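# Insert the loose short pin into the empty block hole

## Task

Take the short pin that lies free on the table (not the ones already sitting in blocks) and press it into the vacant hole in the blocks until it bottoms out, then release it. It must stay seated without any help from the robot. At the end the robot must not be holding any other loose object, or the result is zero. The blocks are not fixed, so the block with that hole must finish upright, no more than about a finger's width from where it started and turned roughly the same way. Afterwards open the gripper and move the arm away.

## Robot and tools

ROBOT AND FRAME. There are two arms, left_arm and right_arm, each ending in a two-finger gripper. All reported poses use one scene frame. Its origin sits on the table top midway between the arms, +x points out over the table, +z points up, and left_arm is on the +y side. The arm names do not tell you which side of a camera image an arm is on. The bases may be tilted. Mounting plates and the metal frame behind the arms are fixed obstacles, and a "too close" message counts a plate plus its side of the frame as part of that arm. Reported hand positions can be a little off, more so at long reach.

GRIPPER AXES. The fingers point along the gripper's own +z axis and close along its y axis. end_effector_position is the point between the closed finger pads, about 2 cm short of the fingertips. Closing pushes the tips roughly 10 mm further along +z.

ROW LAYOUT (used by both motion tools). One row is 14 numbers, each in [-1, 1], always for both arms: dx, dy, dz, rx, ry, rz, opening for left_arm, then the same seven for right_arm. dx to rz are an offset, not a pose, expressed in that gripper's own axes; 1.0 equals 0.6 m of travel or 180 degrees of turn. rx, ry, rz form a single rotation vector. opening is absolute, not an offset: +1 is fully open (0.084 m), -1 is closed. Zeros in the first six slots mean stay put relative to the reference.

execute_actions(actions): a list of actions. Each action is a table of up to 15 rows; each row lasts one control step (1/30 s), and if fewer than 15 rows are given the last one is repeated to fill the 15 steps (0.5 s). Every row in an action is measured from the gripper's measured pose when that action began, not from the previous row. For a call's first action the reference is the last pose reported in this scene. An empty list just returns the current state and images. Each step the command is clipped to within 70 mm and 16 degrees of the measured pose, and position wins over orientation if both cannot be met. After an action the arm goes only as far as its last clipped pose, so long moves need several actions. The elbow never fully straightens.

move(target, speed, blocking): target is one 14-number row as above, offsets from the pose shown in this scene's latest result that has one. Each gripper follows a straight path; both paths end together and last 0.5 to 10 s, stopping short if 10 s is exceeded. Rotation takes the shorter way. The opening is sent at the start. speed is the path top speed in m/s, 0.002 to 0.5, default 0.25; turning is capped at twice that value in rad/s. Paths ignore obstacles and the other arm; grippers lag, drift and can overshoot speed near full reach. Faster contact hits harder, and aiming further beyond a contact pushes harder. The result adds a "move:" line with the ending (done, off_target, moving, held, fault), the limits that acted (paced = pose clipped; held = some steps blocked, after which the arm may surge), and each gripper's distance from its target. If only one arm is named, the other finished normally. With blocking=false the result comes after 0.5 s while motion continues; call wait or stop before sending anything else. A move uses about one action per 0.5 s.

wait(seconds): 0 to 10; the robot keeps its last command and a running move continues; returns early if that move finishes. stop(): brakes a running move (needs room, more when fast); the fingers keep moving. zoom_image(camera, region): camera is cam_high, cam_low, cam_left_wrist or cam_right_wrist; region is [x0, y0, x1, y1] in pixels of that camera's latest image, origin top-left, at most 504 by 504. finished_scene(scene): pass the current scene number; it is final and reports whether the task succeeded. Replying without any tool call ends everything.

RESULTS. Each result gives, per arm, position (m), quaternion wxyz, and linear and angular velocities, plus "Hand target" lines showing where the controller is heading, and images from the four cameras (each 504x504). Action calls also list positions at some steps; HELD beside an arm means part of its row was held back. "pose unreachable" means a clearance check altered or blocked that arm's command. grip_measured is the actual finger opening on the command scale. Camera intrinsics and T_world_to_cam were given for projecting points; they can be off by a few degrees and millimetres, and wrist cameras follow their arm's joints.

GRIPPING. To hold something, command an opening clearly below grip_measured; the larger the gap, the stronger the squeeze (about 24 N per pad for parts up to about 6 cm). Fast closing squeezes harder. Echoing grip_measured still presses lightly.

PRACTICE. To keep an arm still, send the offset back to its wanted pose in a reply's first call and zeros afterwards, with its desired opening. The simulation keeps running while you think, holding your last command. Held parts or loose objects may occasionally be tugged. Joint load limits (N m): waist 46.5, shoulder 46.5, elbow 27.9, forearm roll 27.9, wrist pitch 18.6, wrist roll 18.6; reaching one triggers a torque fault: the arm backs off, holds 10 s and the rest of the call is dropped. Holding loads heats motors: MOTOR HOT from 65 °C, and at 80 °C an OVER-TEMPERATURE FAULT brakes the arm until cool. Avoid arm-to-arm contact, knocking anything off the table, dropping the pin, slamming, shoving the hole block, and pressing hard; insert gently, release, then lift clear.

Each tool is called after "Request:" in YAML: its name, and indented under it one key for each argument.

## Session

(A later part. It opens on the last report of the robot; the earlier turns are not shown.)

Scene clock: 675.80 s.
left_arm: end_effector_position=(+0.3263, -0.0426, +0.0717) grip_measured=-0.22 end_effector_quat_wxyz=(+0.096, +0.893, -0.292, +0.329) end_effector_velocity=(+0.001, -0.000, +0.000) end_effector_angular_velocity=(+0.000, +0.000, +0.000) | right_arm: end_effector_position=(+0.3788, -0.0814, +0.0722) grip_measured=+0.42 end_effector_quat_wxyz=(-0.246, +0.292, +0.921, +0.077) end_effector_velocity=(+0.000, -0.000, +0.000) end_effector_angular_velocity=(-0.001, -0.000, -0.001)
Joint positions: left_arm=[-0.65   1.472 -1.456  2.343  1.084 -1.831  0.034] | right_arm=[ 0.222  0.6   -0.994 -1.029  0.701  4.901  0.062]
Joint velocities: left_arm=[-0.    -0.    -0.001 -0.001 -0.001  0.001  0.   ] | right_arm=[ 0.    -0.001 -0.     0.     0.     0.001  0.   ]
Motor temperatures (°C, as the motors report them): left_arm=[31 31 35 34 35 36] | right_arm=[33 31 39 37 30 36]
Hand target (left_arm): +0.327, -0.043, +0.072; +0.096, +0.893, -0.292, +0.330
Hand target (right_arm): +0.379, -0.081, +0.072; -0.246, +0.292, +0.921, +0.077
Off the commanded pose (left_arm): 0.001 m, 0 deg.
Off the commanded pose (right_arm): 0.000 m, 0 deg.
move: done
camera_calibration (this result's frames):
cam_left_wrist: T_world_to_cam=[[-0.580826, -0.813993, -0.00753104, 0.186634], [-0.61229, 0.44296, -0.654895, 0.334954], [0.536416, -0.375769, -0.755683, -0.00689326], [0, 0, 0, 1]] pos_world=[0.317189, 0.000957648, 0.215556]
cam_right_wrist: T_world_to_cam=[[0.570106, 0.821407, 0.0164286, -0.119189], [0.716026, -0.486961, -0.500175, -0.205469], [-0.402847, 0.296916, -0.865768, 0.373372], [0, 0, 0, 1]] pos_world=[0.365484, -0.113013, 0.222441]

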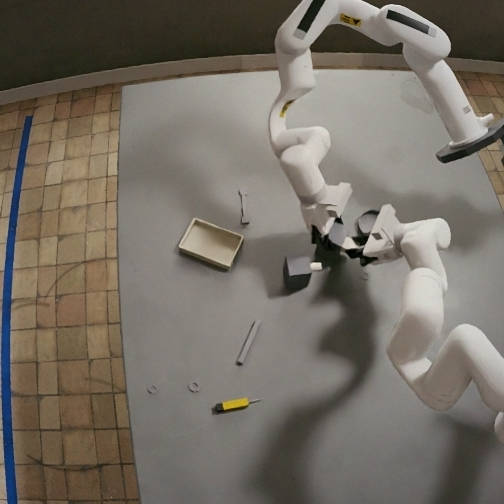

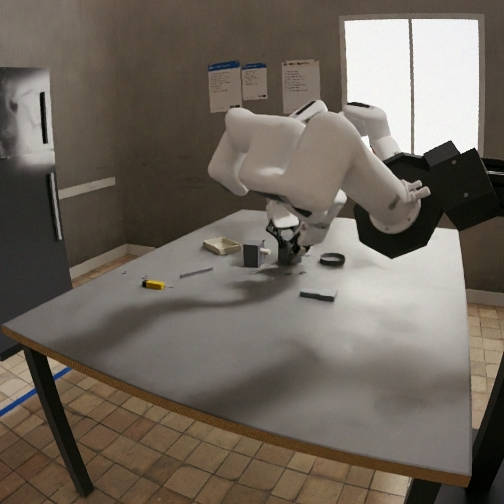

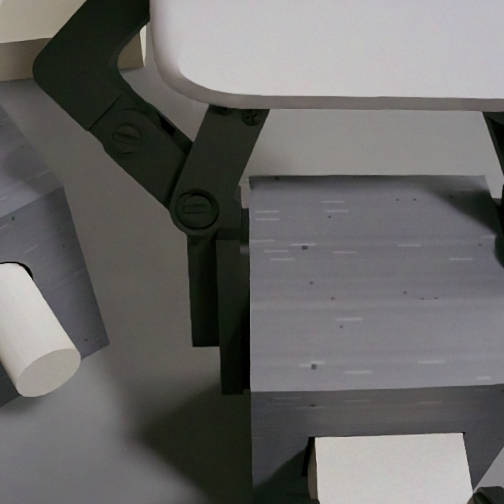

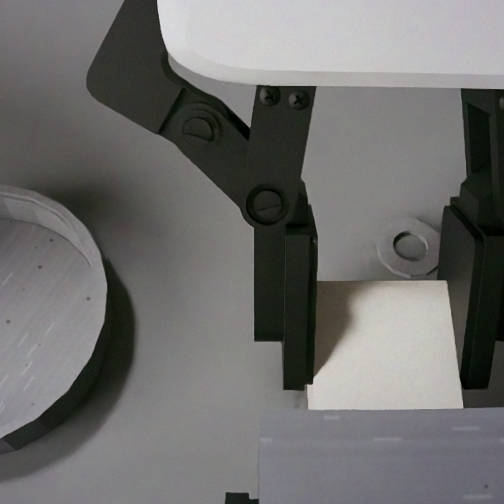

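Request:
execute_actions:
  actions:
    - [[0.0016,-0.001,0.0007,0,0,0,-1,0,0,0,0,0,0,-1],[0.002,-0.001,0.0011,0,0,0,-1,0,0,0,0,0,0,-1],[0.0025,-0.0011,0.0014,0,0,0,-1,0,0,0,0,0,0,-1],[0.0029,-0.0011,0.0018,0,0,0,-1,0,0,0,0,0,0,-1],[0.0034,-0.0012,0.0022,0,0,0,-1,0,0,0,0,0,0,-1],[0.0039,-0.0012,0.0026,0,0,0,-1,0,0,0,0,0,0,-1],[0.0043,-0.0012,0.003,0,0,0,-1,0,0,0,0,0,0,-1],[0.0048,-0.0012,0.0034,0,0,0,-1,0,0,0,0,0,0,-1],[0.0052,-0.0012,0.0037,0,0,0,-1,0,0,0,0,0,0,-1],[0.0057,-0.0012,0.0041,0,0,0,-1,0,0,0,0,0,0,-1],[0.0061,-0.0012,0.0045,0,0,0,-1,0,0,0,0,0,0,-1],[0.0066,-0.0012,0.0049,0,0,0,-1,0,0,0,0,0,0,-1],[0.007,-0.0012,0.0053,0,0,0,-1,0,0,0,0,0,0,-1],[0.0075,-0.0012,0.0057,0,0,0,-1,0,0,0,0,0,0,-1],[0.008,-0.0012,0.006,0,0,0,-1,0,0,0,0,0,0,-1]]
    - [[0.0017,0,0.0014,0,0,0,-1,0,0,0,0,0,0,-1],[0.002,0,0.0017,0,0,0,-1,0,0,0,0,0,0,-1],[0.0024,0,0.002,0,0,0,-1,0,0,0,0,0,0,-1],[0.0027,0,0.0023,0,0,0,-1,0,0,0,0,0,0,-1],[0.0031,0,0.0026,0,0,0,-1,0,0,0,0,0,0,-1],[0.0034,0,0.0029,0,0,0,-1,0,0,0,0,0,0,-1],[0.0038,0,0.0032,0,0,0,-1,0,0,0,0,0,0,-1],[0.0041,0,0.0035,0,0,0,-1,0,0,0,0,0,0,-1],[0.0045,0,0.0038,0,0,0,-1,0,0,0,0,0,0,-1],[0.0048,0,0.0041,0,0,0,-1,0,0,0,0,0,0,-1],[0.0052,0,0.0044,0,0,0,-1,0,0,0,0,0,0,-1],[0.0055,0,0.0047,0,0,0,-1,0,0,0,0,0,0,-1],[0.0059,0,0.0049,0,0,0,-1,0,0,0,0,0,0,-1],[0.0062,0,0.0052,0,0,0,-1,0,0,0,0,0,0,-1],[0.0064,0,0.0054,0,0,0,-1,0,0,0,0,0,0,-1]]

Scene clock: 696.77 s.
left_arm: end_effector_position=(+0.3310, -0.0467, +0.0708) grip_measured=-0.22 end_effector_quat_wxyz=(+0.096, +0.893, -0.294, +0.327) end_effector_velocity=(+0.005, -0.005, +0.000) end_effector_angular_velocity=(-0.002, +0.001, -0.002) | right_arm: end_effector_position=(+0.3802, -0.0827, +0.0719) grip_measured=+0.42 end_effector_quat_wxyz=(-0.245, +0.293, +0.921, +0.076) end_effector_velocity=(+0.000, -0.002, -0.004) end_effector_angular_velocity=(-0.006, +0.004, -0.004)
Joint positions: left_arm=[-0.648  1.481 -1.484  2.334  1.067 -1.811  0.034] | right_arm=[ 0.221  0.598 -0.995 -1.03   0.703  4.901  0.062]
Joint velocities: left_arm=[ 0.001  0.009 -0.028 -0.005 -0.016  0.015  0.   ] | right_arm=[-0.007  0.006 -0.007 -0.002  0.002  0.002  0.   ]
Motor temperatures (°C, as the motors report them): left_arm=[31 31 36 34 35 36] | right_arm=[33 31 39 37 30 36]
Hand target (left_arm): +0.333, -0.048, +0.072; +0.096, +0.893, -0.293, +0.328
Hand target (right_arm): +0.380, -0.082, +0.072; -0.245, +0.293, +0.921, +0.077
Off the commanded pose (left_arm): 0.002 m, 0 deg.
Off the commanded pose (right_arm): 0.001 m, 0 deg.
Step readings (end_effector_position; steps 1 to 15: 1st action; 16 to 30: 2nd action):
0: left_arm (+0.3270, -0.0428, +0.0720) | right_arm (+0.3788, -0.0814, +0.0722)
1: left_arm (+0.3270, -0.0428, +0.0720) | right_arm (+0.3788, -0.0814, +0.0722)
2: left_arm (+0.3271, -0.0428, +0.0720) | right_arm (+0.3788, -0.0814, +0.0722)
4: left_arm (+0.3272, -0.0428, +0.0719) | right_arm (+0.3788, -0.0814, +0.0722)
8: left_arm (+0.3275, -0.0433, +0.0717) | right_arm (+0.3790, -0.0815, +0.0722)
15: left_arm (+0.3289, -0.0447, +0.0716) | right_arm (+0.3798, -0.0822, +0.0721)
16: left_arm (+0.3291, -0.0449, +0.0716) | right_arm (+0.3799, -0.0824, +0.0720)
17: left_arm (+0.3291, -0.0450, +0.0716) | right_arm (+0.3801, -0.0825, +0.0720)
19: left_arm (+0.3293, -0.0452, +0.0716) | right_arm (+0.3802, -0.0827, +0.0720)
23: left_arm (+0.3299, -0.0458, +0.0713) | right_arm (+0.3803, -0.0827, +0.0720)
30: end_effector_position above
camera_calibration (this result's frames):
cam_left_wrist: T_world_to_cam=[[-0.584021, -0.811702, -0.00763641, 0.187253], [-0.612948, 0.447146, -0.651426, 0.339253], [0.532179, -0.375766, -0.758674, -0.00994657], [0, 0, 0, 1]] pos_world=[0.322597, -0.00343939, 0.214882]
cam_right_wrist: T_world_to_cam=[[0.570935, 0.82085, 0.0154261, -0.119261], [0.716266, -0.488834, -0.498, -0.20765], [-0.401243, 0.295375, -0.86704, 0.373436], [0, 0, 0, 1]] pos_world=[0.366661, -0.113915, 0.222213]

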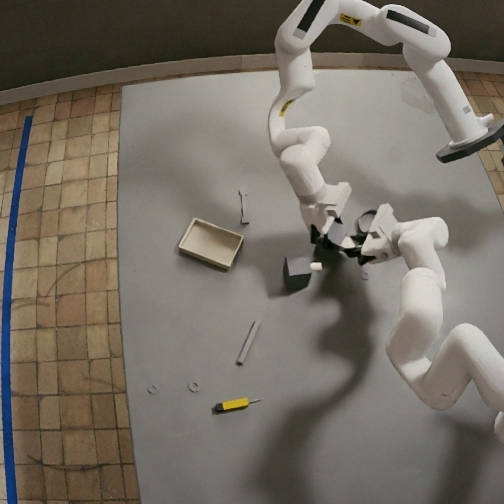

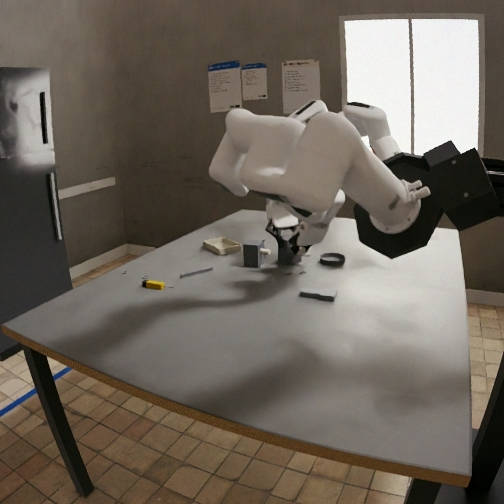

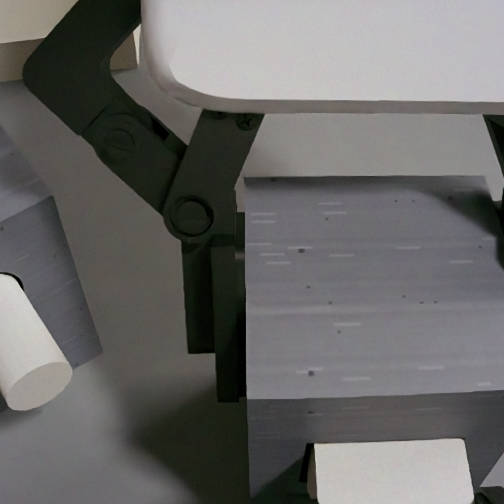

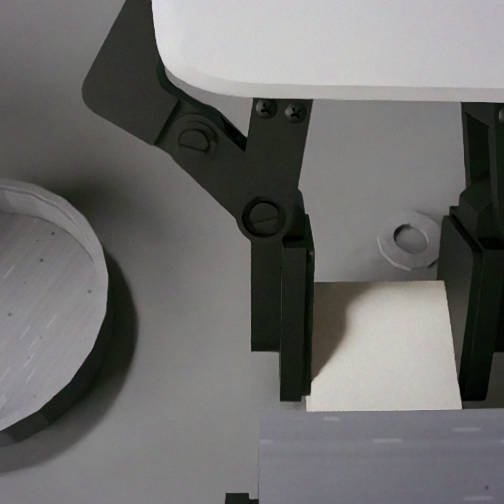

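Request:
execute_actions:
  actions:
    - [[-0.001,0,-0.0012,0,0,0,-1,0,0,0,0,0,0,-1]]

Scene clock: 705.63 s.
left_arm: end_effector_position=(+0.3320, -0.0468, +0.0724) grip_measured=-0.22 end_effector_quat_wxyz=(+0.097, +0.892, -0.293, +0.329) end_effector_velocity=(-0.001, +0.001, -0.001) end_effector_angular_velocity=(+0.001, +0.002, -0.000) | right_arm: end_effector_position=(+0.3798, -0.0821, +0.0722) grip_measured=+0.42 end_effector_quat_wxyz=(-0.245, +0.293, +0.921, +0.077) end_effector_velocity=(+0.000, -0.000, -0.000) end_effector_angular_velocity=(+0.000, -0.001, +0.001)
Joint positions: left_arm=[-0.65   1.478 -1.482  2.336  1.069 -1.812  0.034] | right_arm=[ 0.221  0.599 -0.995 -1.03   0.702  4.901  0.062]
Joint velocities: left_arm=[ 0.002  0.     0.001  0.     0.    -0.    -0.   ] | right_arm=[-0.001 -0.    -0.    -0.     0.    -0.002  0.   ]
Motor temperatures (°C, as the motors report them): left_arm=[31 32 37 34 35 36] | right_arm=[33 31 39 37 30 36]
Hand target (left_arm): +0.330, -0.046, +0.071; +0.096, +0.893, -0.294, +0.327
Hand target (right_arm): +0.380, -0.083, +0.072; -0.245, +0.293, +0.921, +0.076
Off the commanded pose (left_arm): 0.002 m, 0 deg.
Off the commanded pose (right_arm): 0.001 m, 0 deg.
Step readings (end_effector_position):
0: left_arm (+0.3330, -0.0476, +0.0717) | right_arm (+0.3800, -0.0823, +0.0721)
1: left_arm (+0.3329, -0.0476, +0.0717) | right_arm (+0.3800, -0.0823, +0.0721)
2: left_arm (+0.3327, -0.0474, +0.0717) | right_arm (+0.3800, -0.0823, +0.0721)
4: left_arm (+0.3326, -0.0473, +0.0725) | right_arm (+0.3799, -0.0822, +0.0722)
8: left_arm (+0.3324, -0.0471, +0.0727) | right_arm (+0.3798, -0.0821, +0.0722)
15: end_effector_position above
camera_calibration (this result's frames):
cam_left_wrist: T_world_to_cam=[[-0.583308, -0.812211, -0.00799895, 0.187503], [-0.611149, 0.445355, -0.654336, 0.340519], [0.535022, -0.376791, -0.756161, -0.0105371], [0, 0, 0, 1]] pos_world=[0.323117, -0.00332938, 0.216346]
cam_right_wrist: T_world_to_cam=[[0.570416, 0.821196, 0.0162106, -0.119278], [0.716496, -0.487846, -0.498638, -0.206902], [-0.401571, 0.296046, -0.866659, 0.373435], [0, 0, 0, 1]] pos_world=[0.366243, -0.11354, 0.222405]

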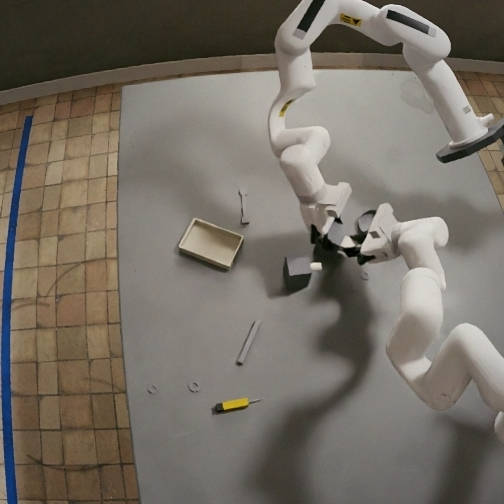

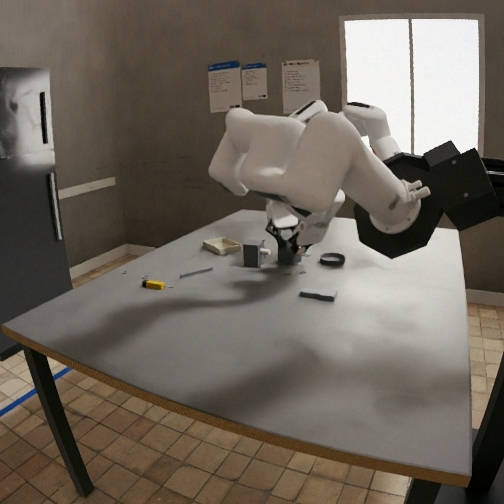

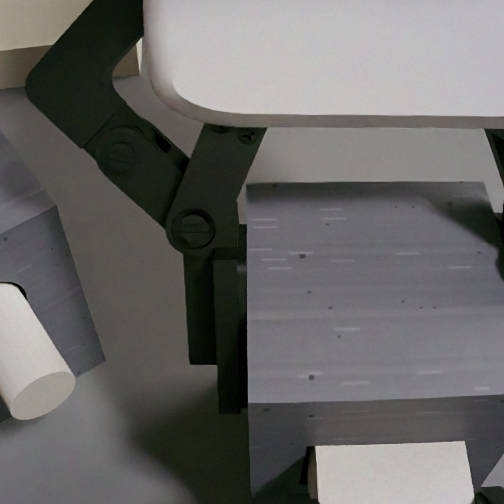

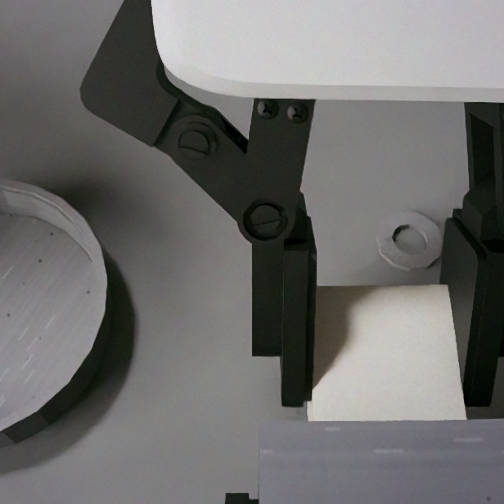

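Request:
execute_actions:
  actions: []

Scene clock: 733.30 s.
left_arm: end_effector_position=(+0.3303, -0.0461, +0.0710) grip_measured=-0.22 end_effector_quat_wxyz=(+0.096, +0.893, -0.294, +0.327) end_effector_velocity=(+0.000, +0.000, -0.000) end_effector_angular_velocity=(+0.000, +0.001, +0.001) | right_arm: end_effector_position=(+0.3800, -0.0826, +0.0719) grip_measured=+0.42 end_effector_quat_wxyz=(-0.245, +0.293, +0.921, +0.076) end_effector_velocity=(-0.001, -0.000, +0.000) end_effector_angular_velocity=(-0.001, +0.002, -0.000)
Joint positions: left_arm=[-0.648  1.479 -1.48   2.335  1.069 -1.813  0.034] | right_arm=[ 0.221  0.599 -0.995 -1.03   0.703  4.901  0.062]
Joint velocities: left_arm=[ 0.    -0.    -0.001 -0.001 -0.     0.    -0.   ] | right_arm=[ 0.    -0.001  0.002  0.001  0.001  0.002  0.   ]
Motor temperatures (°C, as the motors report them): left_arm=[31 31 36 34 35 36] | right_arm=[33 31 39 37 30 36]
Hand target (left_arm): +0.330, -0.046, +0.071; +0.096, +0.893, -0.294, +0.327
Hand target (right_arm): +0.380, -0.083, +0.072; -0.245, +0.293, +0.921, +0.076
Off the commanded pose (left_arm): 0.000 m, 0 deg.
Off the commanded pose (right_arm): 0.000 m, 0 deg.
camera_calibration (this result's frames):
cam_left_wrist: T_world_to_cam=[[-0.584023, -0.811701, -0.00764127, 0.187258], [-0.612943, 0.447147, -0.65143, 0.338664], [0.532183, -0.375766, -0.75867, -0.00921803], [0, 0, 0, 1]] pos_world=[0.32185, -0.00289899, 0.215053]
cam_right_wrist: T_world_to_cam=[[0.570662, 0.821042, 0.0153157, -0.119046], [0.716314, -0.488578, -0.498182, -0.207461], [-0.401546, 0.295265, -0.866937, 0.373437], [0, 0, 0, 1]] pos_world=[0.366495, -0.113882, 0.222216]

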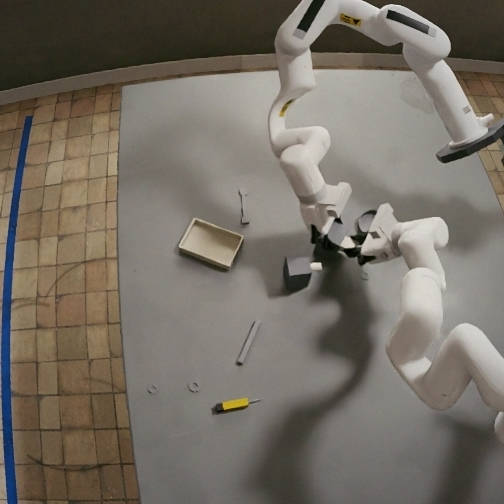

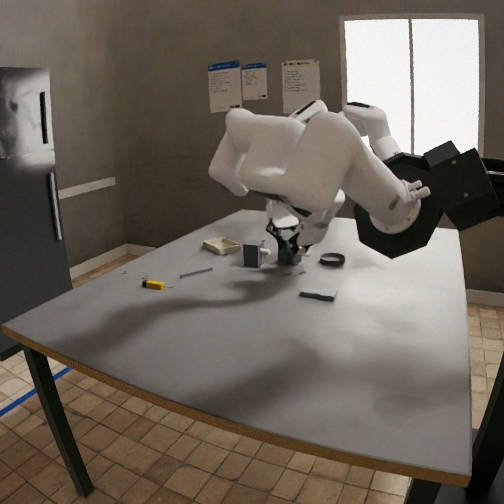

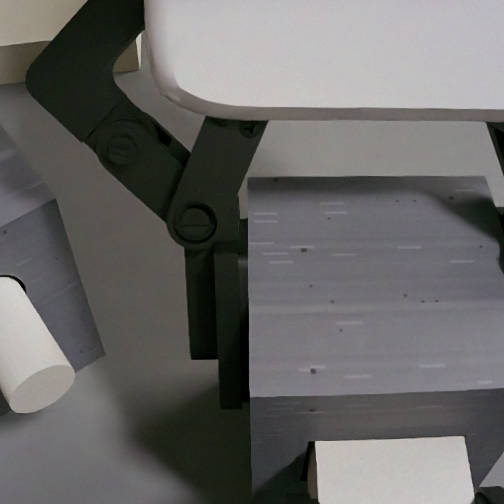

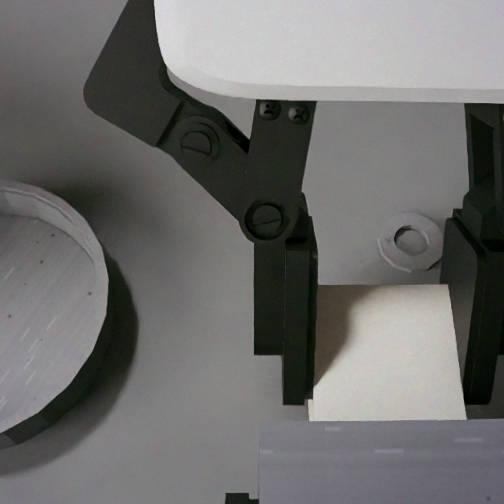

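Request:
zoom_image:
  camera: "cam_left_wrist"
  region: [244, 374, 504, 504]

Request:
zoom_image:
  camera: "cam_right_wrist"
  region: [250, 270, 504, 440]

Request:
zoom_image:
  camera: "cam_high"
  region: [300, 200, 400, 280]

Region (244, 374, 504, 504) of cam_left_wrist's 504x504 image, scaled by 1.938, with more detail than that image has.

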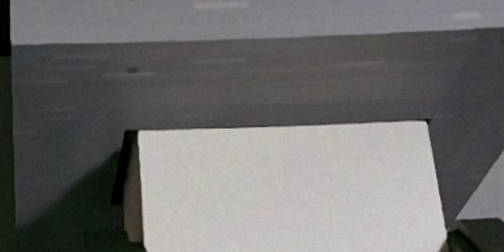

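Region (250, 270, 504, 440) of cam_right_wrist's 504x504 image, scaled by 1.984, with more detail than that image has; it fills the top 337 rows of this view, and the rest is white.

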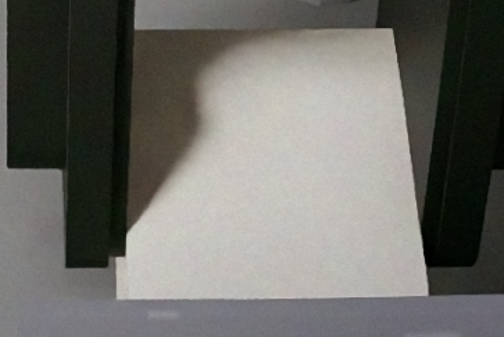

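Region (300, 200, 400, 280) of cam_high's 504x504 image, scaled by 5.040, with more detail than that image has; it fills the top 403 rows of this view, and the rest is white.

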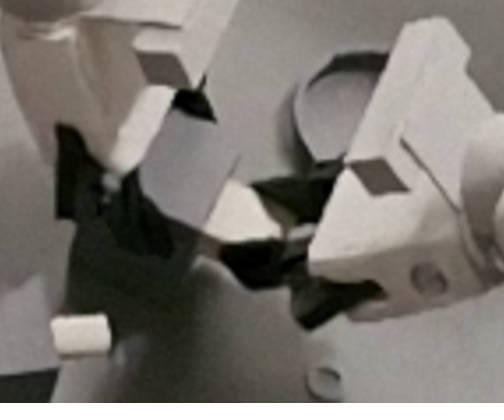

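Request:
zoom_image:
  camera: "cam_left_wrist"
  region: [440, 420, 490, 460]

Request:
zoom_image:
  camera: "cam_left_wrist"
  region: [290, 425, 350, 504]

Region (440, 420, 490, 460) of cam_left_wrist's 504x504 image, scaled by 10.080, with more detail than that image has; it fills the top 403 rows of this view, and the rest is white.

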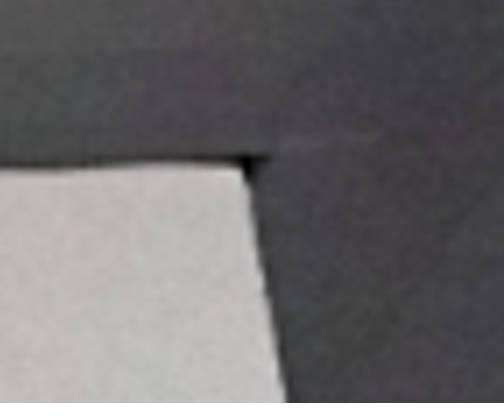

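Region (290, 425, 350, 504) of cam_left_wrist's 504x504 image, scaled by 6.380, with more detail than that image has; it fills the left 383 columns of this view, and the rest is white.

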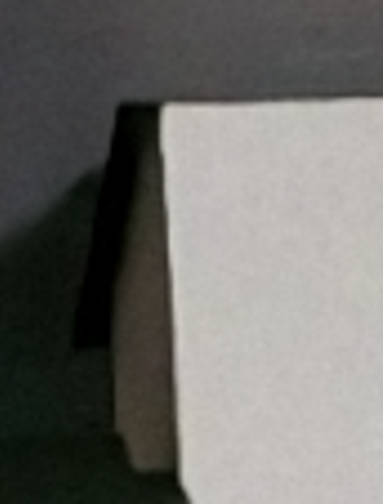

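Request:
execute_actions:
  actions: []

Scene clock: 780.27 s.
left_arm: end_effector_position=(+0.3303, -0.0461, +0.0710) grip_measured=-0.22 end_effector_quat_wxyz=(+0.096, +0.893, -0.294, +0.327) end_effector_velocity=(+0.000, +0.000, +0.000) end_effector_angular_velocity=(+0.000, -0.001, +0.000) | right_arm: end_effector_position=(+0.3802, -0.0827, +0.0719) grip_measured=+0.42 end_effector_quat_wxyz=(-0.245, +0.293, +0.921, +0.076) end_effector_velocity=(-0.000, +0.000, -0.000) end_effector_angular_velocity=(-0.000, +0.000, -0.001)
Joint positions: left_arm=[-0.648  1.479 -1.48   2.335  1.069 -1.813  0.034] | right_arm=[ 0.221  0.599 -0.995 -1.03   0.703  4.901  0.062]
Joint velocities: left_arm=[-0.    -0.     0.     0.001  0.001  0.    -0.   ] | right_arm=[ 0.     0.001 -0.001 -0.    -0.     0.002 -0.   ]
Motor temperatures (°C, as the motors report them): left_arm=[31 31 36 34 35 36] | right_arm=[33 31 39 37 30 36]
Hand target (left_arm): +0.330, -0.046, +0.071; +0.096, +0.893, -0.294, +0.327
Hand target (right_arm): +0.380, -0.083, +0.072; -0.245, +0.293, +0.921, +0.076
Off the commanded pose (left_arm): 0.000 m, 0 deg.
Off the commanded pose (right_arm): 0.000 m, 0 deg.
camera_calibration (this result's frames):
cam_left_wrist: T_world_to_cam=[[-0.584023, -0.811701, -0.0076415, 0.187258], [-0.612942, 0.447147, -0.65143, 0.338664], [0.532184, -0.375766, -0.75867, -0.00921815], [0, 0, 0, 1]] pos_world=[0.32185, -0.00289903, 0.215053]
cam_right_wrist: T_world_to_cam=[[0.5709, 0.820875, 0.0154003, -0.119228], [0.716267, -0.488804, -0.498029, -0.207621], [-0.401291, 0.295355, -0.867024, 0.373436], [0, 0, 0, 1]] pos_world=[0.366636, -0.113911, 0.222212]

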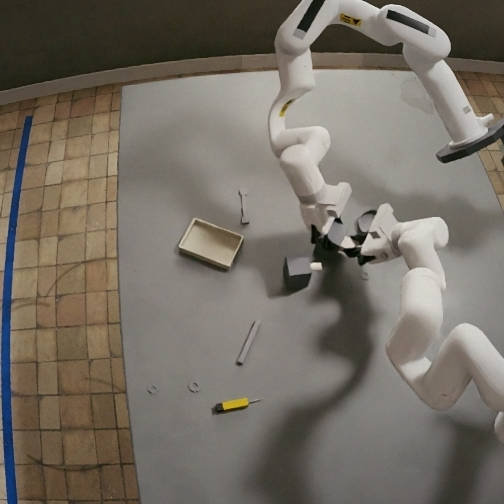

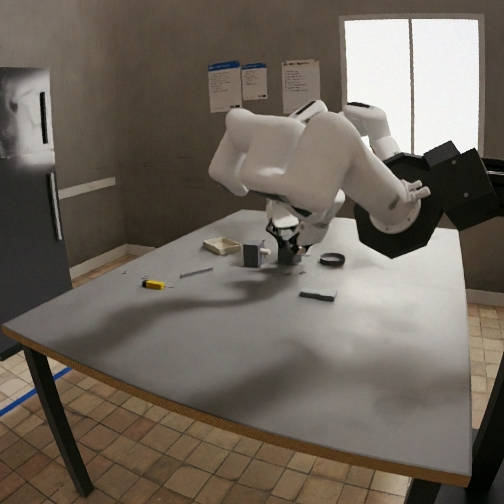

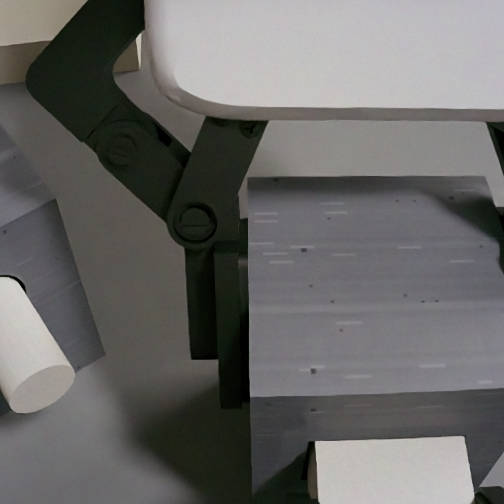

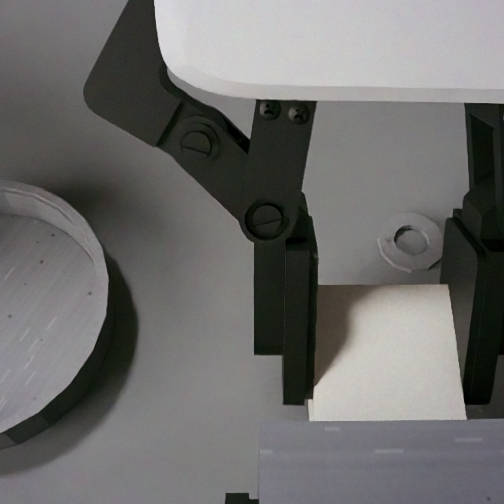

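Request:
zoom_image:
  camera: "cam_left_wrist"
  region: [240, 360, 504, 504]

Request:
zoom_image:
  camera: "cam_right_wrist"
  region: [240, 260, 504, 504]

Region (240, 360, 504, 504) of cam_left_wrist's 504x504 image, scaled by 1.909, with more detail than that image has; it fills the top 275 rows of this view, and the rest is white.

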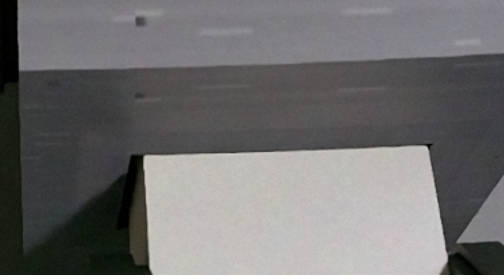

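Region (240, 260, 504, 504) of cam_right_wrist's 504x504 image, scaled by 1.909, with more detail than that image has; it fills the top 466 rows of this view, and the rest is white.

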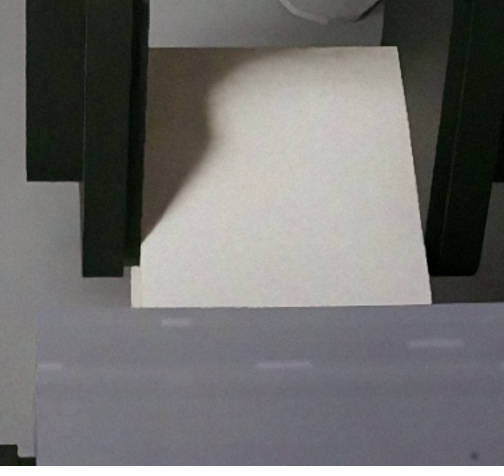

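Request:
execute_actions:
  actions:
    - [[-0.0002,-0.00045,0.00025,0.0005,0.001,-0.0006,-1,0,0,0,0,0,0,-1],[-0.00043,-0.00091,0.00051,0.00105,0.0019,-0.00122,-1,0,0,0,0,0,0,-1],[-0.00043,-0.00091,0.00051,0.00105,0.0019,-0.00122,-1,0,0,0,0,0,0,-1],[-0.00043,-0.00091,0.00051,0.00105,0.0019,-0.00122,-1,0,0,0,0,0,0,-1],[-0.00043,-0.00091,0.00051,0.00105,0.0019,-0.00122,-1,0,0,0,0,0,0,-1],[-0.00005,-0.00091,0.00083,0.00105,0.0019,-0.00122,-1,0,0,0,0,0,0,-1],[0.00034,-0.00091,0.00115,0.00105,0.0019,-0.00122,-1,0,0,0,0,0,0,-1],[0.00072,-0.00091,0.00148,0.00105,0.0019,-0.00122,-1,0,0,0,0,0,0,-1],[0.0011,-0.00091,0.0018,0.00105,0.0019,-0.00122,-1,0,0,0,0,0,0,-1],[0.00148,-0.00091,0.00212,0.00105,0.0019,-0.00122,-1,0,0,0,0,0,0,-1],[0.00187,-0.00091,0.00244,0.00105,0.0019,-0.00122,-1,0,0,0,0,0,0,-1],[0.00212,-0.00091,0.00266,0.00105,0.0019,-0.00122,-1,0,0,0,0,0,0,-1]]

Request:
wait:
  seconds: 0.4

Scene clock: 832.27 s.
left_arm: end_effector_position=(+0.3312, -0.0467, +0.0702) grip_measured=-0.22 end_effector_quat_wxyz=(+0.096, +0.893, -0.292, +0.329) end_effector_velocity=(+0.000, -0.001, -0.001) end_effector_angular_velocity=(+0.001, +0.001, -0.001) | right_arm: end_effector_position=(+0.3804, -0.0828, +0.0719) grip_measured=+0.42 end_effector_quat_wxyz=(-0.245, +0.293, +0.921, +0.076) end_effector_velocity=(+0.001, -0.001, +0.000) end_effector_angular_velocity=(-0.002, -0.000, -0.004)
Joint positions: left_arm=[-0.646  1.483 -1.484  2.341  1.072 -1.818  0.034] | right_arm=[ 0.221  0.598 -0.995 -1.03   0.703  4.901  0.062]
Joint velocities: left_arm=[ 0.001  0.004 -0.007 -0.001 -0.003  0.004  0.   ] | right_arm=[ 0.    -0.002 -0.     0.     0.001  0.002  0.   ]
Motor temperatures (°C, as the motors report them): left_arm=[31 31 36 34 35 36] | right_arm=[33 32 39 37 30 36]
Hand target (left_arm): +0.332, -0.047, +0.071; +0.096, +0.893, -0.291, +0.330
Hand target (right_arm): +0.380, -0.083, +0.072; -0.245, +0.293, +0.921, +0.076
Off the commanded pose (left_arm): 0.001 m, 0 deg.
Off the commanded pose (right_arm): 0.000 m, 0 deg.
Step readings (end_effector_position):
0: left_arm (+0.3303, -0.0461, +0.0710) | right_arm (+0.3802, -0.0827, +0.0719)
1: left_arm (+0.3303, -0.0461, +0.0710) | right_arm (+0.3802, -0.0827, +0.0719)
2: left_arm (+0.3304, -0.0461, +0.0710) | right_arm (+0.3802, -0.0827, +0.0719)
4: left_arm (+0.3307, -0.0458, +0.0708) | right_arm (+0.3802, -0.0827, +0.0719)
8: left_arm (+0.3305, -0.0458, +0.0705) | right_arm (+0.3802, -0.0827, +0.0719)
15: end_effector_position above
camera_calibration (this result's frames):
cam_left_wrist: T_world_to_cam=[[-0.580877, -0.813958, -0.00739407, 0.18616], [-0.612176, 0.442828, -0.655091, 0.338792], [0.536491, -0.376001, -0.755514, -0.012169], [0, 0, 0, 1]] pos_world=[0.322065, -0.00307581, 0.214122]
cam_right_wrist: T_world_to_cam=[[0.570938, 0.820851, 0.0152954, -0.119201], [0.716335, -0.488967, -0.497769, -0.207864], [-0.401116, 0.295152, -0.867175, 0.373475], [0, 0, 0, 1]] pos_world=[0.366763, -0.114025, 0.222223]

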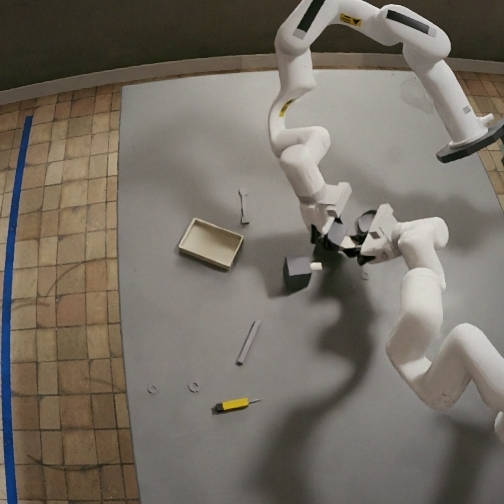

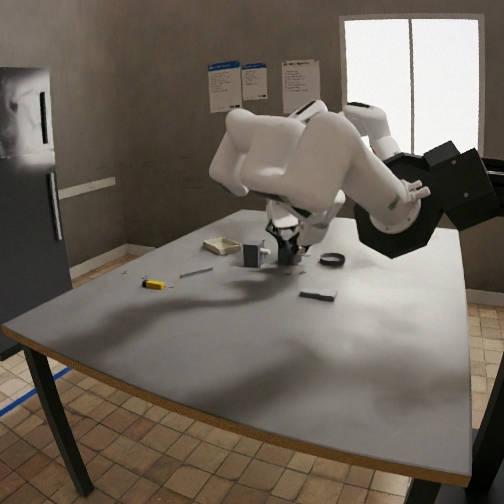

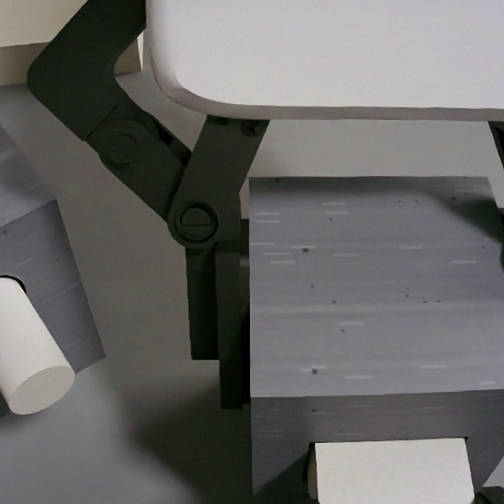

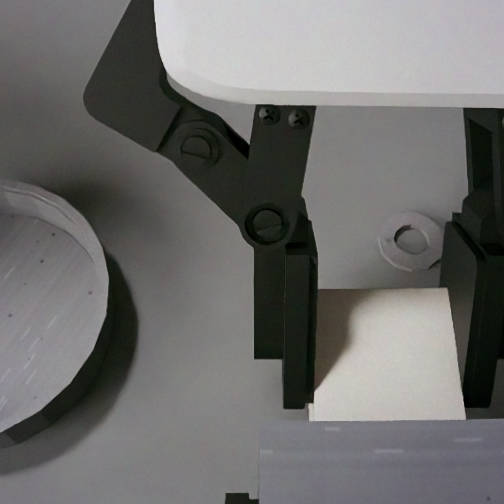

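Scene clock: 832.67 s.
left_arm: end_effector_position=(+0.3314, -0.0468, +0.0703) grip_measured=-0.22 end_effector_quat_wxyz=(+0.096, +0.893, -0.292, +0.329) end_effector_velocity=(+0.001, -0.000, +0.001) end_effector_angular_velocity=(-0.002, -0.001, +0.001) | right_arm: end_effector_position=(+0.3804, -0.0828, +0.0719) grip_measured=+0.42 end_effector_quat_wxyz=(-0.245, +0.293, +0.921, +0.076) end_effector_velocity=(+0.000, +0.000, +0.000) end_effector_angular_velocity=(+0.001, +0.000, -0.001)
Joint positions: left_arm=[-0.646  1.483 -1.485  2.341  1.072 -1.818  0.034] | right_arm=[ 0.221  0.598 -0.995 -1.03   0.703  4.901  0.062]
Joint velocities: left_arm=[-0.    -0.    -0.002  0.001 -0.    -0.001  0.   ] | right_arm=[-0.    -0.001  0.001  0.001 -0.001 -0.    -0.   ]
Motor temperatures (°C, as the motors report them): left_arm=[31 31 36 34 35 36] | right_arm=[33 32 39 37 30 36]
Hand target (left_arm): +0.332, -0.047, +0.071; +0.096, +0.893, -0.291, +0.330
Hand target (right_arm): +0.380, -0.083, +0.072; -0.245, +0.293, +0.921, +0.076
Off the commanded pose (left_arm): 0.001 m, 0 deg.
Off the commanded pose (right_arm): 0.000 m, 0 deg.
wait: 0.40 s; at rest by 0.17 s
camera_calibration (this result's frames):
cam_left_wrist: T_world_to_cam=[[-0.580759, -0.814042, -0.00742042, 0.186182], [-0.612096, 0.442659, -0.65528, 0.339], [0.53671, -0.376018, -0.75535, -0.0123583], [0, 0, 0, 1]] pos_world=[0.322261, -0.00314834, 0.214187]
cam_right_wrist: T_world_to_cam=[[0.57102, 0.820794, 0.0152873, -0.119248], [0.716275, -0.489036, -0.497789, -0.207843], [-0.401106, 0.295198, -0.867163, 0.373477], [0, 0, 0, 1]] pos_world=[0.36677, -0.114014, 0.222226]

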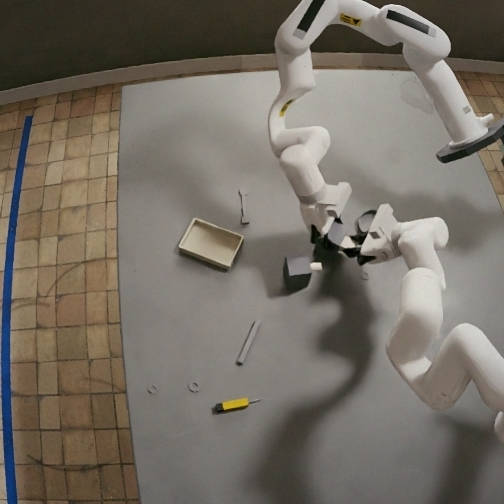

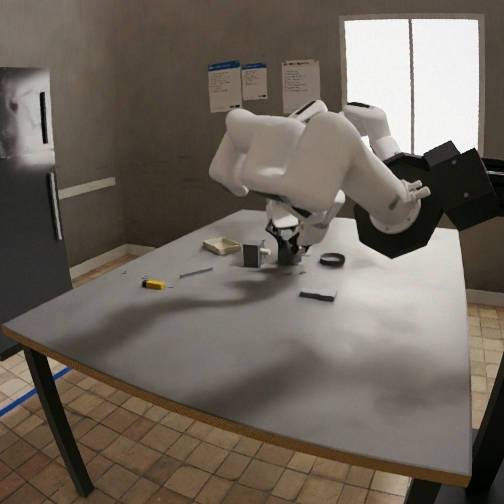

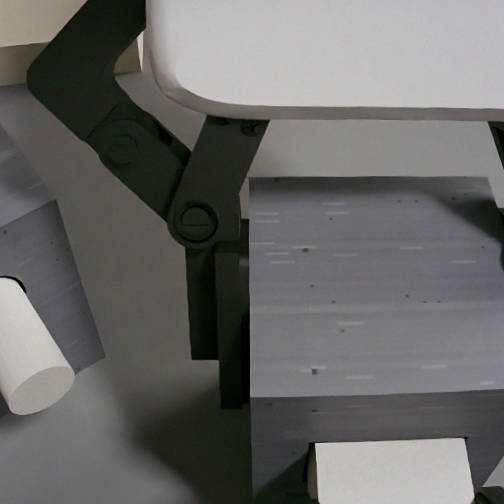

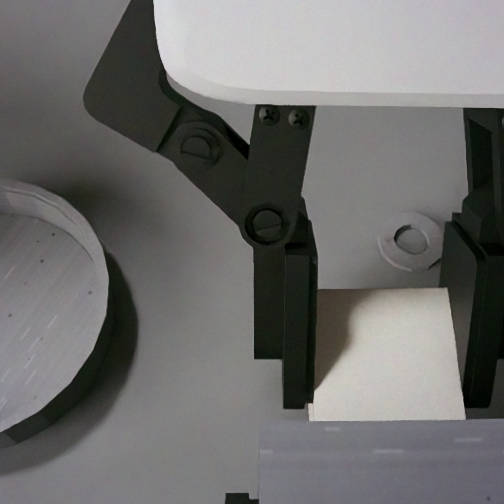

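Stopped again at the same depth with gaps all round — that's the bottom. Release the pin.

Request:
execute_actions:
  actions:
    - [[0,0,0,0,0,0,-0.6,0,0,0,0,0,0,-1],[0,0,0,0,0,0,-0.3,0,0,0,0,0,0,-1],[0,0,0,0,0,0,-0.15,0,0,0,0,0,0,-1],[0,0,0,0,0,0,-0.05,0,0,0,0,0,0,-1],[0,0,0,0,0,0,0.05,0,0,0,0,0,0,-1],[0,0,0,0,0,0,0.15,0,0,0,0,0,0,-1],[0,0,0,0,0,0,0.2,0,0,0,0,0,0,-1]]

Scene clock: 839.10 s.
left_arm: end_effector_position=(+0.3321, -0.0469, +0.0706) grip_measured=+0.19 end_effector_quat_wxyz=(+0.096, +0.893, -0.292, +0.330) end_effector_velocity=(-0.005, +0.000, -0.002) end_effector_angular_velocity=(+0.002, +0.006, -0.005) | right_arm: end_effector_position=(+0.3803, -0.0827, +0.0720) grip_measured=+0.42 end_effector_quat_wxyz=(-0.245, +0.293, +0.921, +0.076) end_effector_velocity=(+0.001, +0.001, +0.000) end_effector_angular_velocity=(+0.003, -0.003, -0.001)
Joint positions: left_arm=[-0.646  1.483 -1.485  2.342  1.072 -1.817  0.052] | right_arm=[ 0.221  0.598 -0.995 -1.03   0.703  4.901  0.062]
Joint velocities: left_arm=[ 0.001  0.003  0.004 -0.001 -0.001 -0.001  0.   ] | right_arm=[ 0.001  0.    -0.001 -0.    -0.003 -0.001  0.   ]
Motor temperatures (°C, as the motors report them): left_arm=[31 31 36 34 35 36] | right_arm=[33 31 39 37 30 36]
Hand target (left_arm): +0.331, -0.047, +0.070; +0.096, +0.893, -0.292, +0.329
Hand target (right_arm): +0.380, -0.083, +0.072; -0.245, +0.293, +0.921, +0.076
Off the commanded pose (left_arm): 0.001 m, 0 deg.
Off the commanded pose (right_arm): 0.000 m, 0 deg.
Step readings (end_effector_position):
0: left_arm (+0.3321, -0.0469, +0.0706) | right_arm (+0.3802, -0.0827, +0.0719)
1: left_arm (+0.3321, -0.0469, +0.0706) | right_arm (+0.3803, -0.0827, +0.0719)
2: left_arm (+0.3320, -0.0469, +0.0705) | right_arm (+0.3803, -0.0827, +0.0719)
4: left_arm (+0.3320, -0.0469, +0.0706) | right_arm (+0.3803, -0.0827, +0.0719)
8: left_arm (+0.3386, -0.0472, +0.0729) | right_arm (+0.3803, -0.0827, +0.0720)
15: end_effector_position above
camera_calibration (this result's frames):
cam_left_wrist: T_world_to_cam=[[-0.580175, -0.814455, -0.00769387, 0.18631], [-0.611749, 0.441976, -0.656064, 0.339568], [0.537735, -0.375925, -0.754666, -0.0129013], [0, 0, 0, 1]] pos_world=[0.32276, -0.00318991, 0.214475]
cam_right_wrist: T_world_to_cam=[[0.571118, 0.820726, 0.0153005, -0.119318], [0.716125, -0.489045, -0.497996, -0.207653], [-0.401235, 0.295371, -0.867044, 0.373465], [0, 0, 0, 1]] pos_world=[0.366697, -0.113935, 0.222226]

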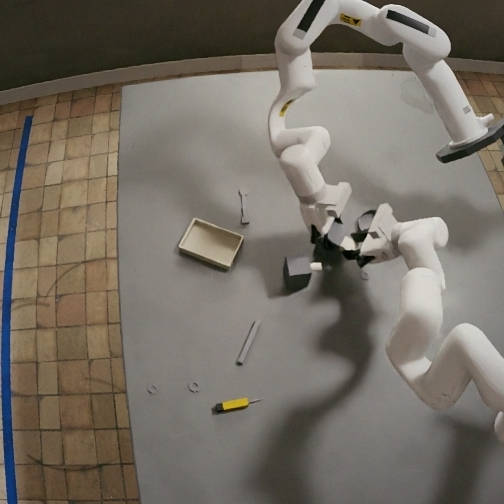

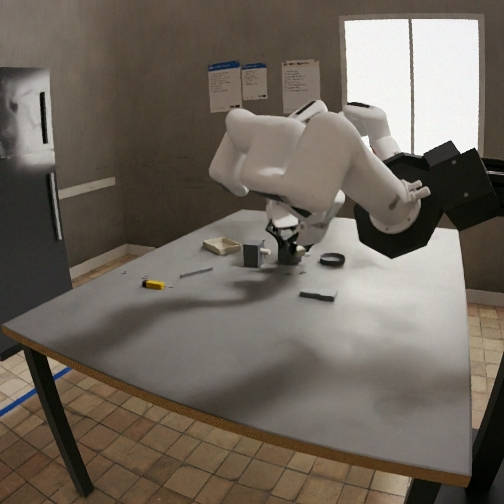

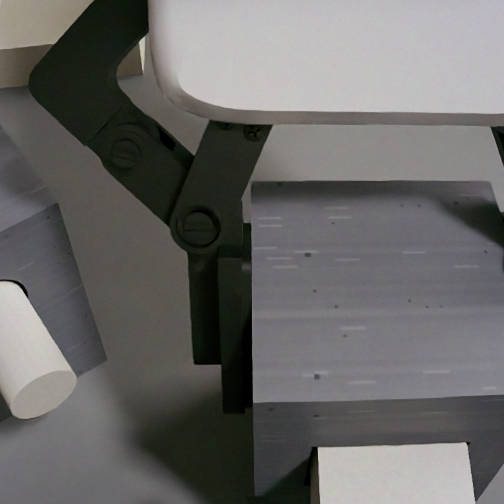

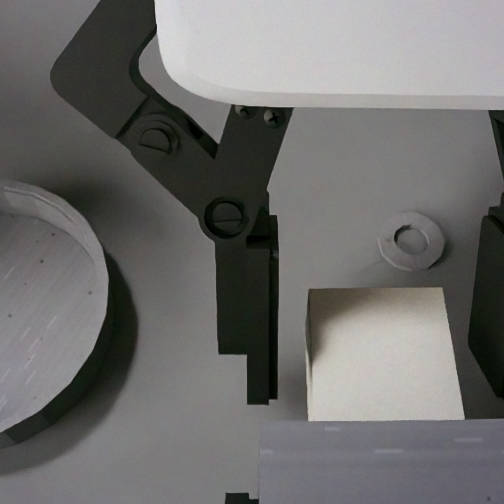

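Request:
zoom_image:
  camera: "cam_right_wrist"
  region: [240, 260, 504, 504]

Request:
zoom_image:
  camera: "cam_left_wrist"
  region: [240, 360, 504, 504]

Region (240, 260, 504, 504) of cam_right_wrist's 504x504 image, scaled by 1.909, with more detail than that image has; it fills the top 466 rows of this view, and the rest is white.

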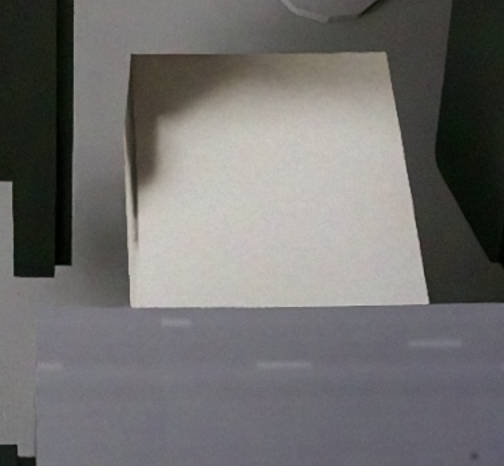

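Region (240, 360, 504, 504) of cam_left_wrist's 504x504 image, scaled by 1.909, with more detail than that image has; it fills the top 275 rows of this view, and the rest is white.

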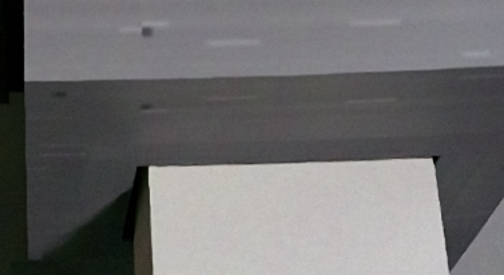

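Request:
move:
  target: [0,0,-0.2,0,0,0,0.3,0.00579,-0.00004,-0.01013,0,0,0,-1]
  speed: 0.25

Scene clock: 897.13 s.
left_arm: end_effector_position=(+0.2684, -0.0027, +0.1619) grip_measured=+0.29 end_effector_quat_wxyz=(+0.096, +0.893, -0.291, +0.330) end_effector_velocity=(-0.004, +0.001, -0.001) end_effector_angular_velocity=(+0.004, +0.003, -0.006) | right_arm: end_effector_position=(+0.3802, -0.0828, +0.0789) grip_measured=+0.42 end_effector_quat_wxyz=(-0.245, +0.293, +0.921, +0.076) end_effector_velocity=(+0.001, +0.000, +0.000) end_effector_angular_velocity=(+0.001, -0.001, -0.001)
Joint positions: left_arm=[-0.916  1.259 -1.107  2.137  1.152 -1.966  0.056] | right_arm=[ 0.234  0.584 -0.983 -1.018  0.709  4.901  0.062]
Joint velocities: left_arm=[-0.002  0.001  0.007 -0.003 -0.    -0.    -0.   ] | right_arm=[ 0.001  0.001 -0.002  0.001 -0.    -0.001 -0.   ]
Motor temperatures (°C, as the motors report them): left_arm=[31 31 36 34 35 36] | right_arm=[33 31 39 37 30 36]
Hand target (left_arm): +0.268, -0.003, +0.162; +0.096, +0.893, -0.292, +0.330
Hand target (right_arm): +0.380, -0.083, +0.079; -0.245, +0.293, +0.921, +0.076
Off the commanded pose (left_arm): 0.001 m, 0 deg.
Off the commanded pose (right_arm): 0.000 m, 0 deg.
move: done
camera_calibration (this result's frames):
cam_left_wrist: T_world_to_cam=[[-0.579619, -0.814851, -0.00770682, 0.185903], [-0.612058, 0.441573, -0.656047, 0.341013], [0.537984, -0.375541, -0.75468, 0.106771], [0, 0, 0, 1]] pos_world=[0.259032, 0.0409979, 0.305731]
cam_right_wrist: T_world_to_cam=[[0.57105, 0.820777, 0.0150509, -0.119254], [0.716071, -0.489069, -0.498049, -0.204151], [-0.401426, 0.295189, -0.867018, 0.379499], [0, 0, 0, 1]] pos_world=[0.366628, -0.113987, 0.22915]

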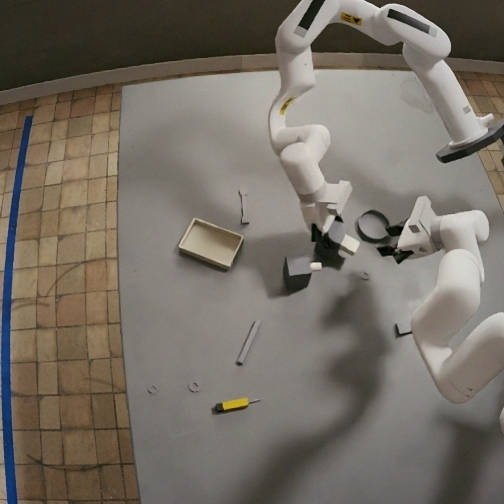

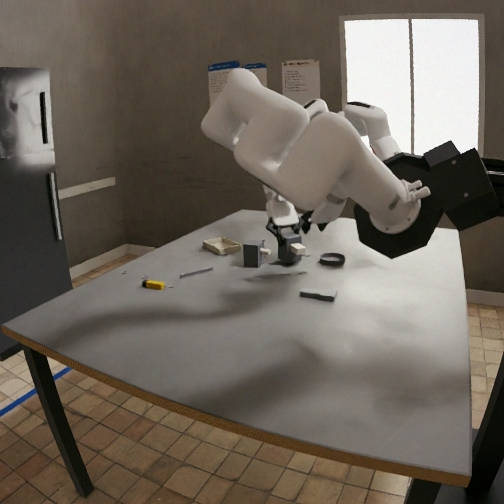

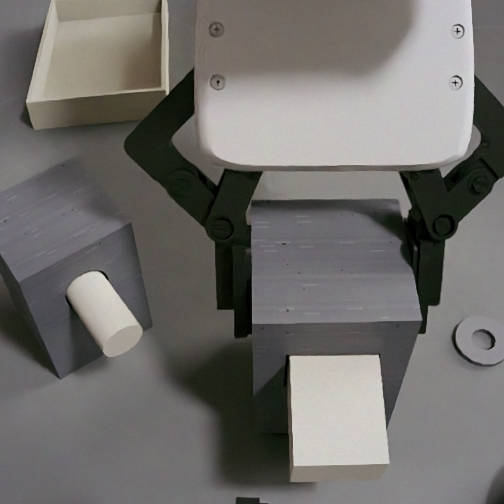

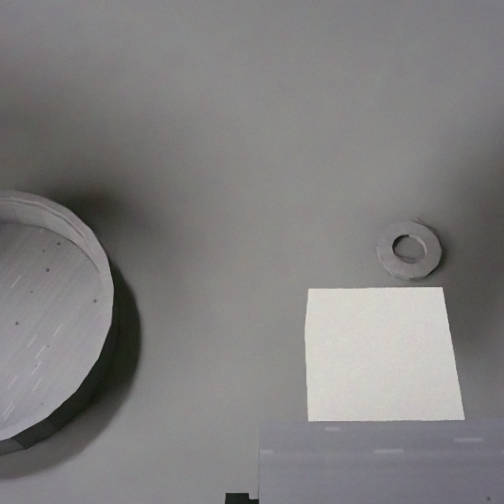

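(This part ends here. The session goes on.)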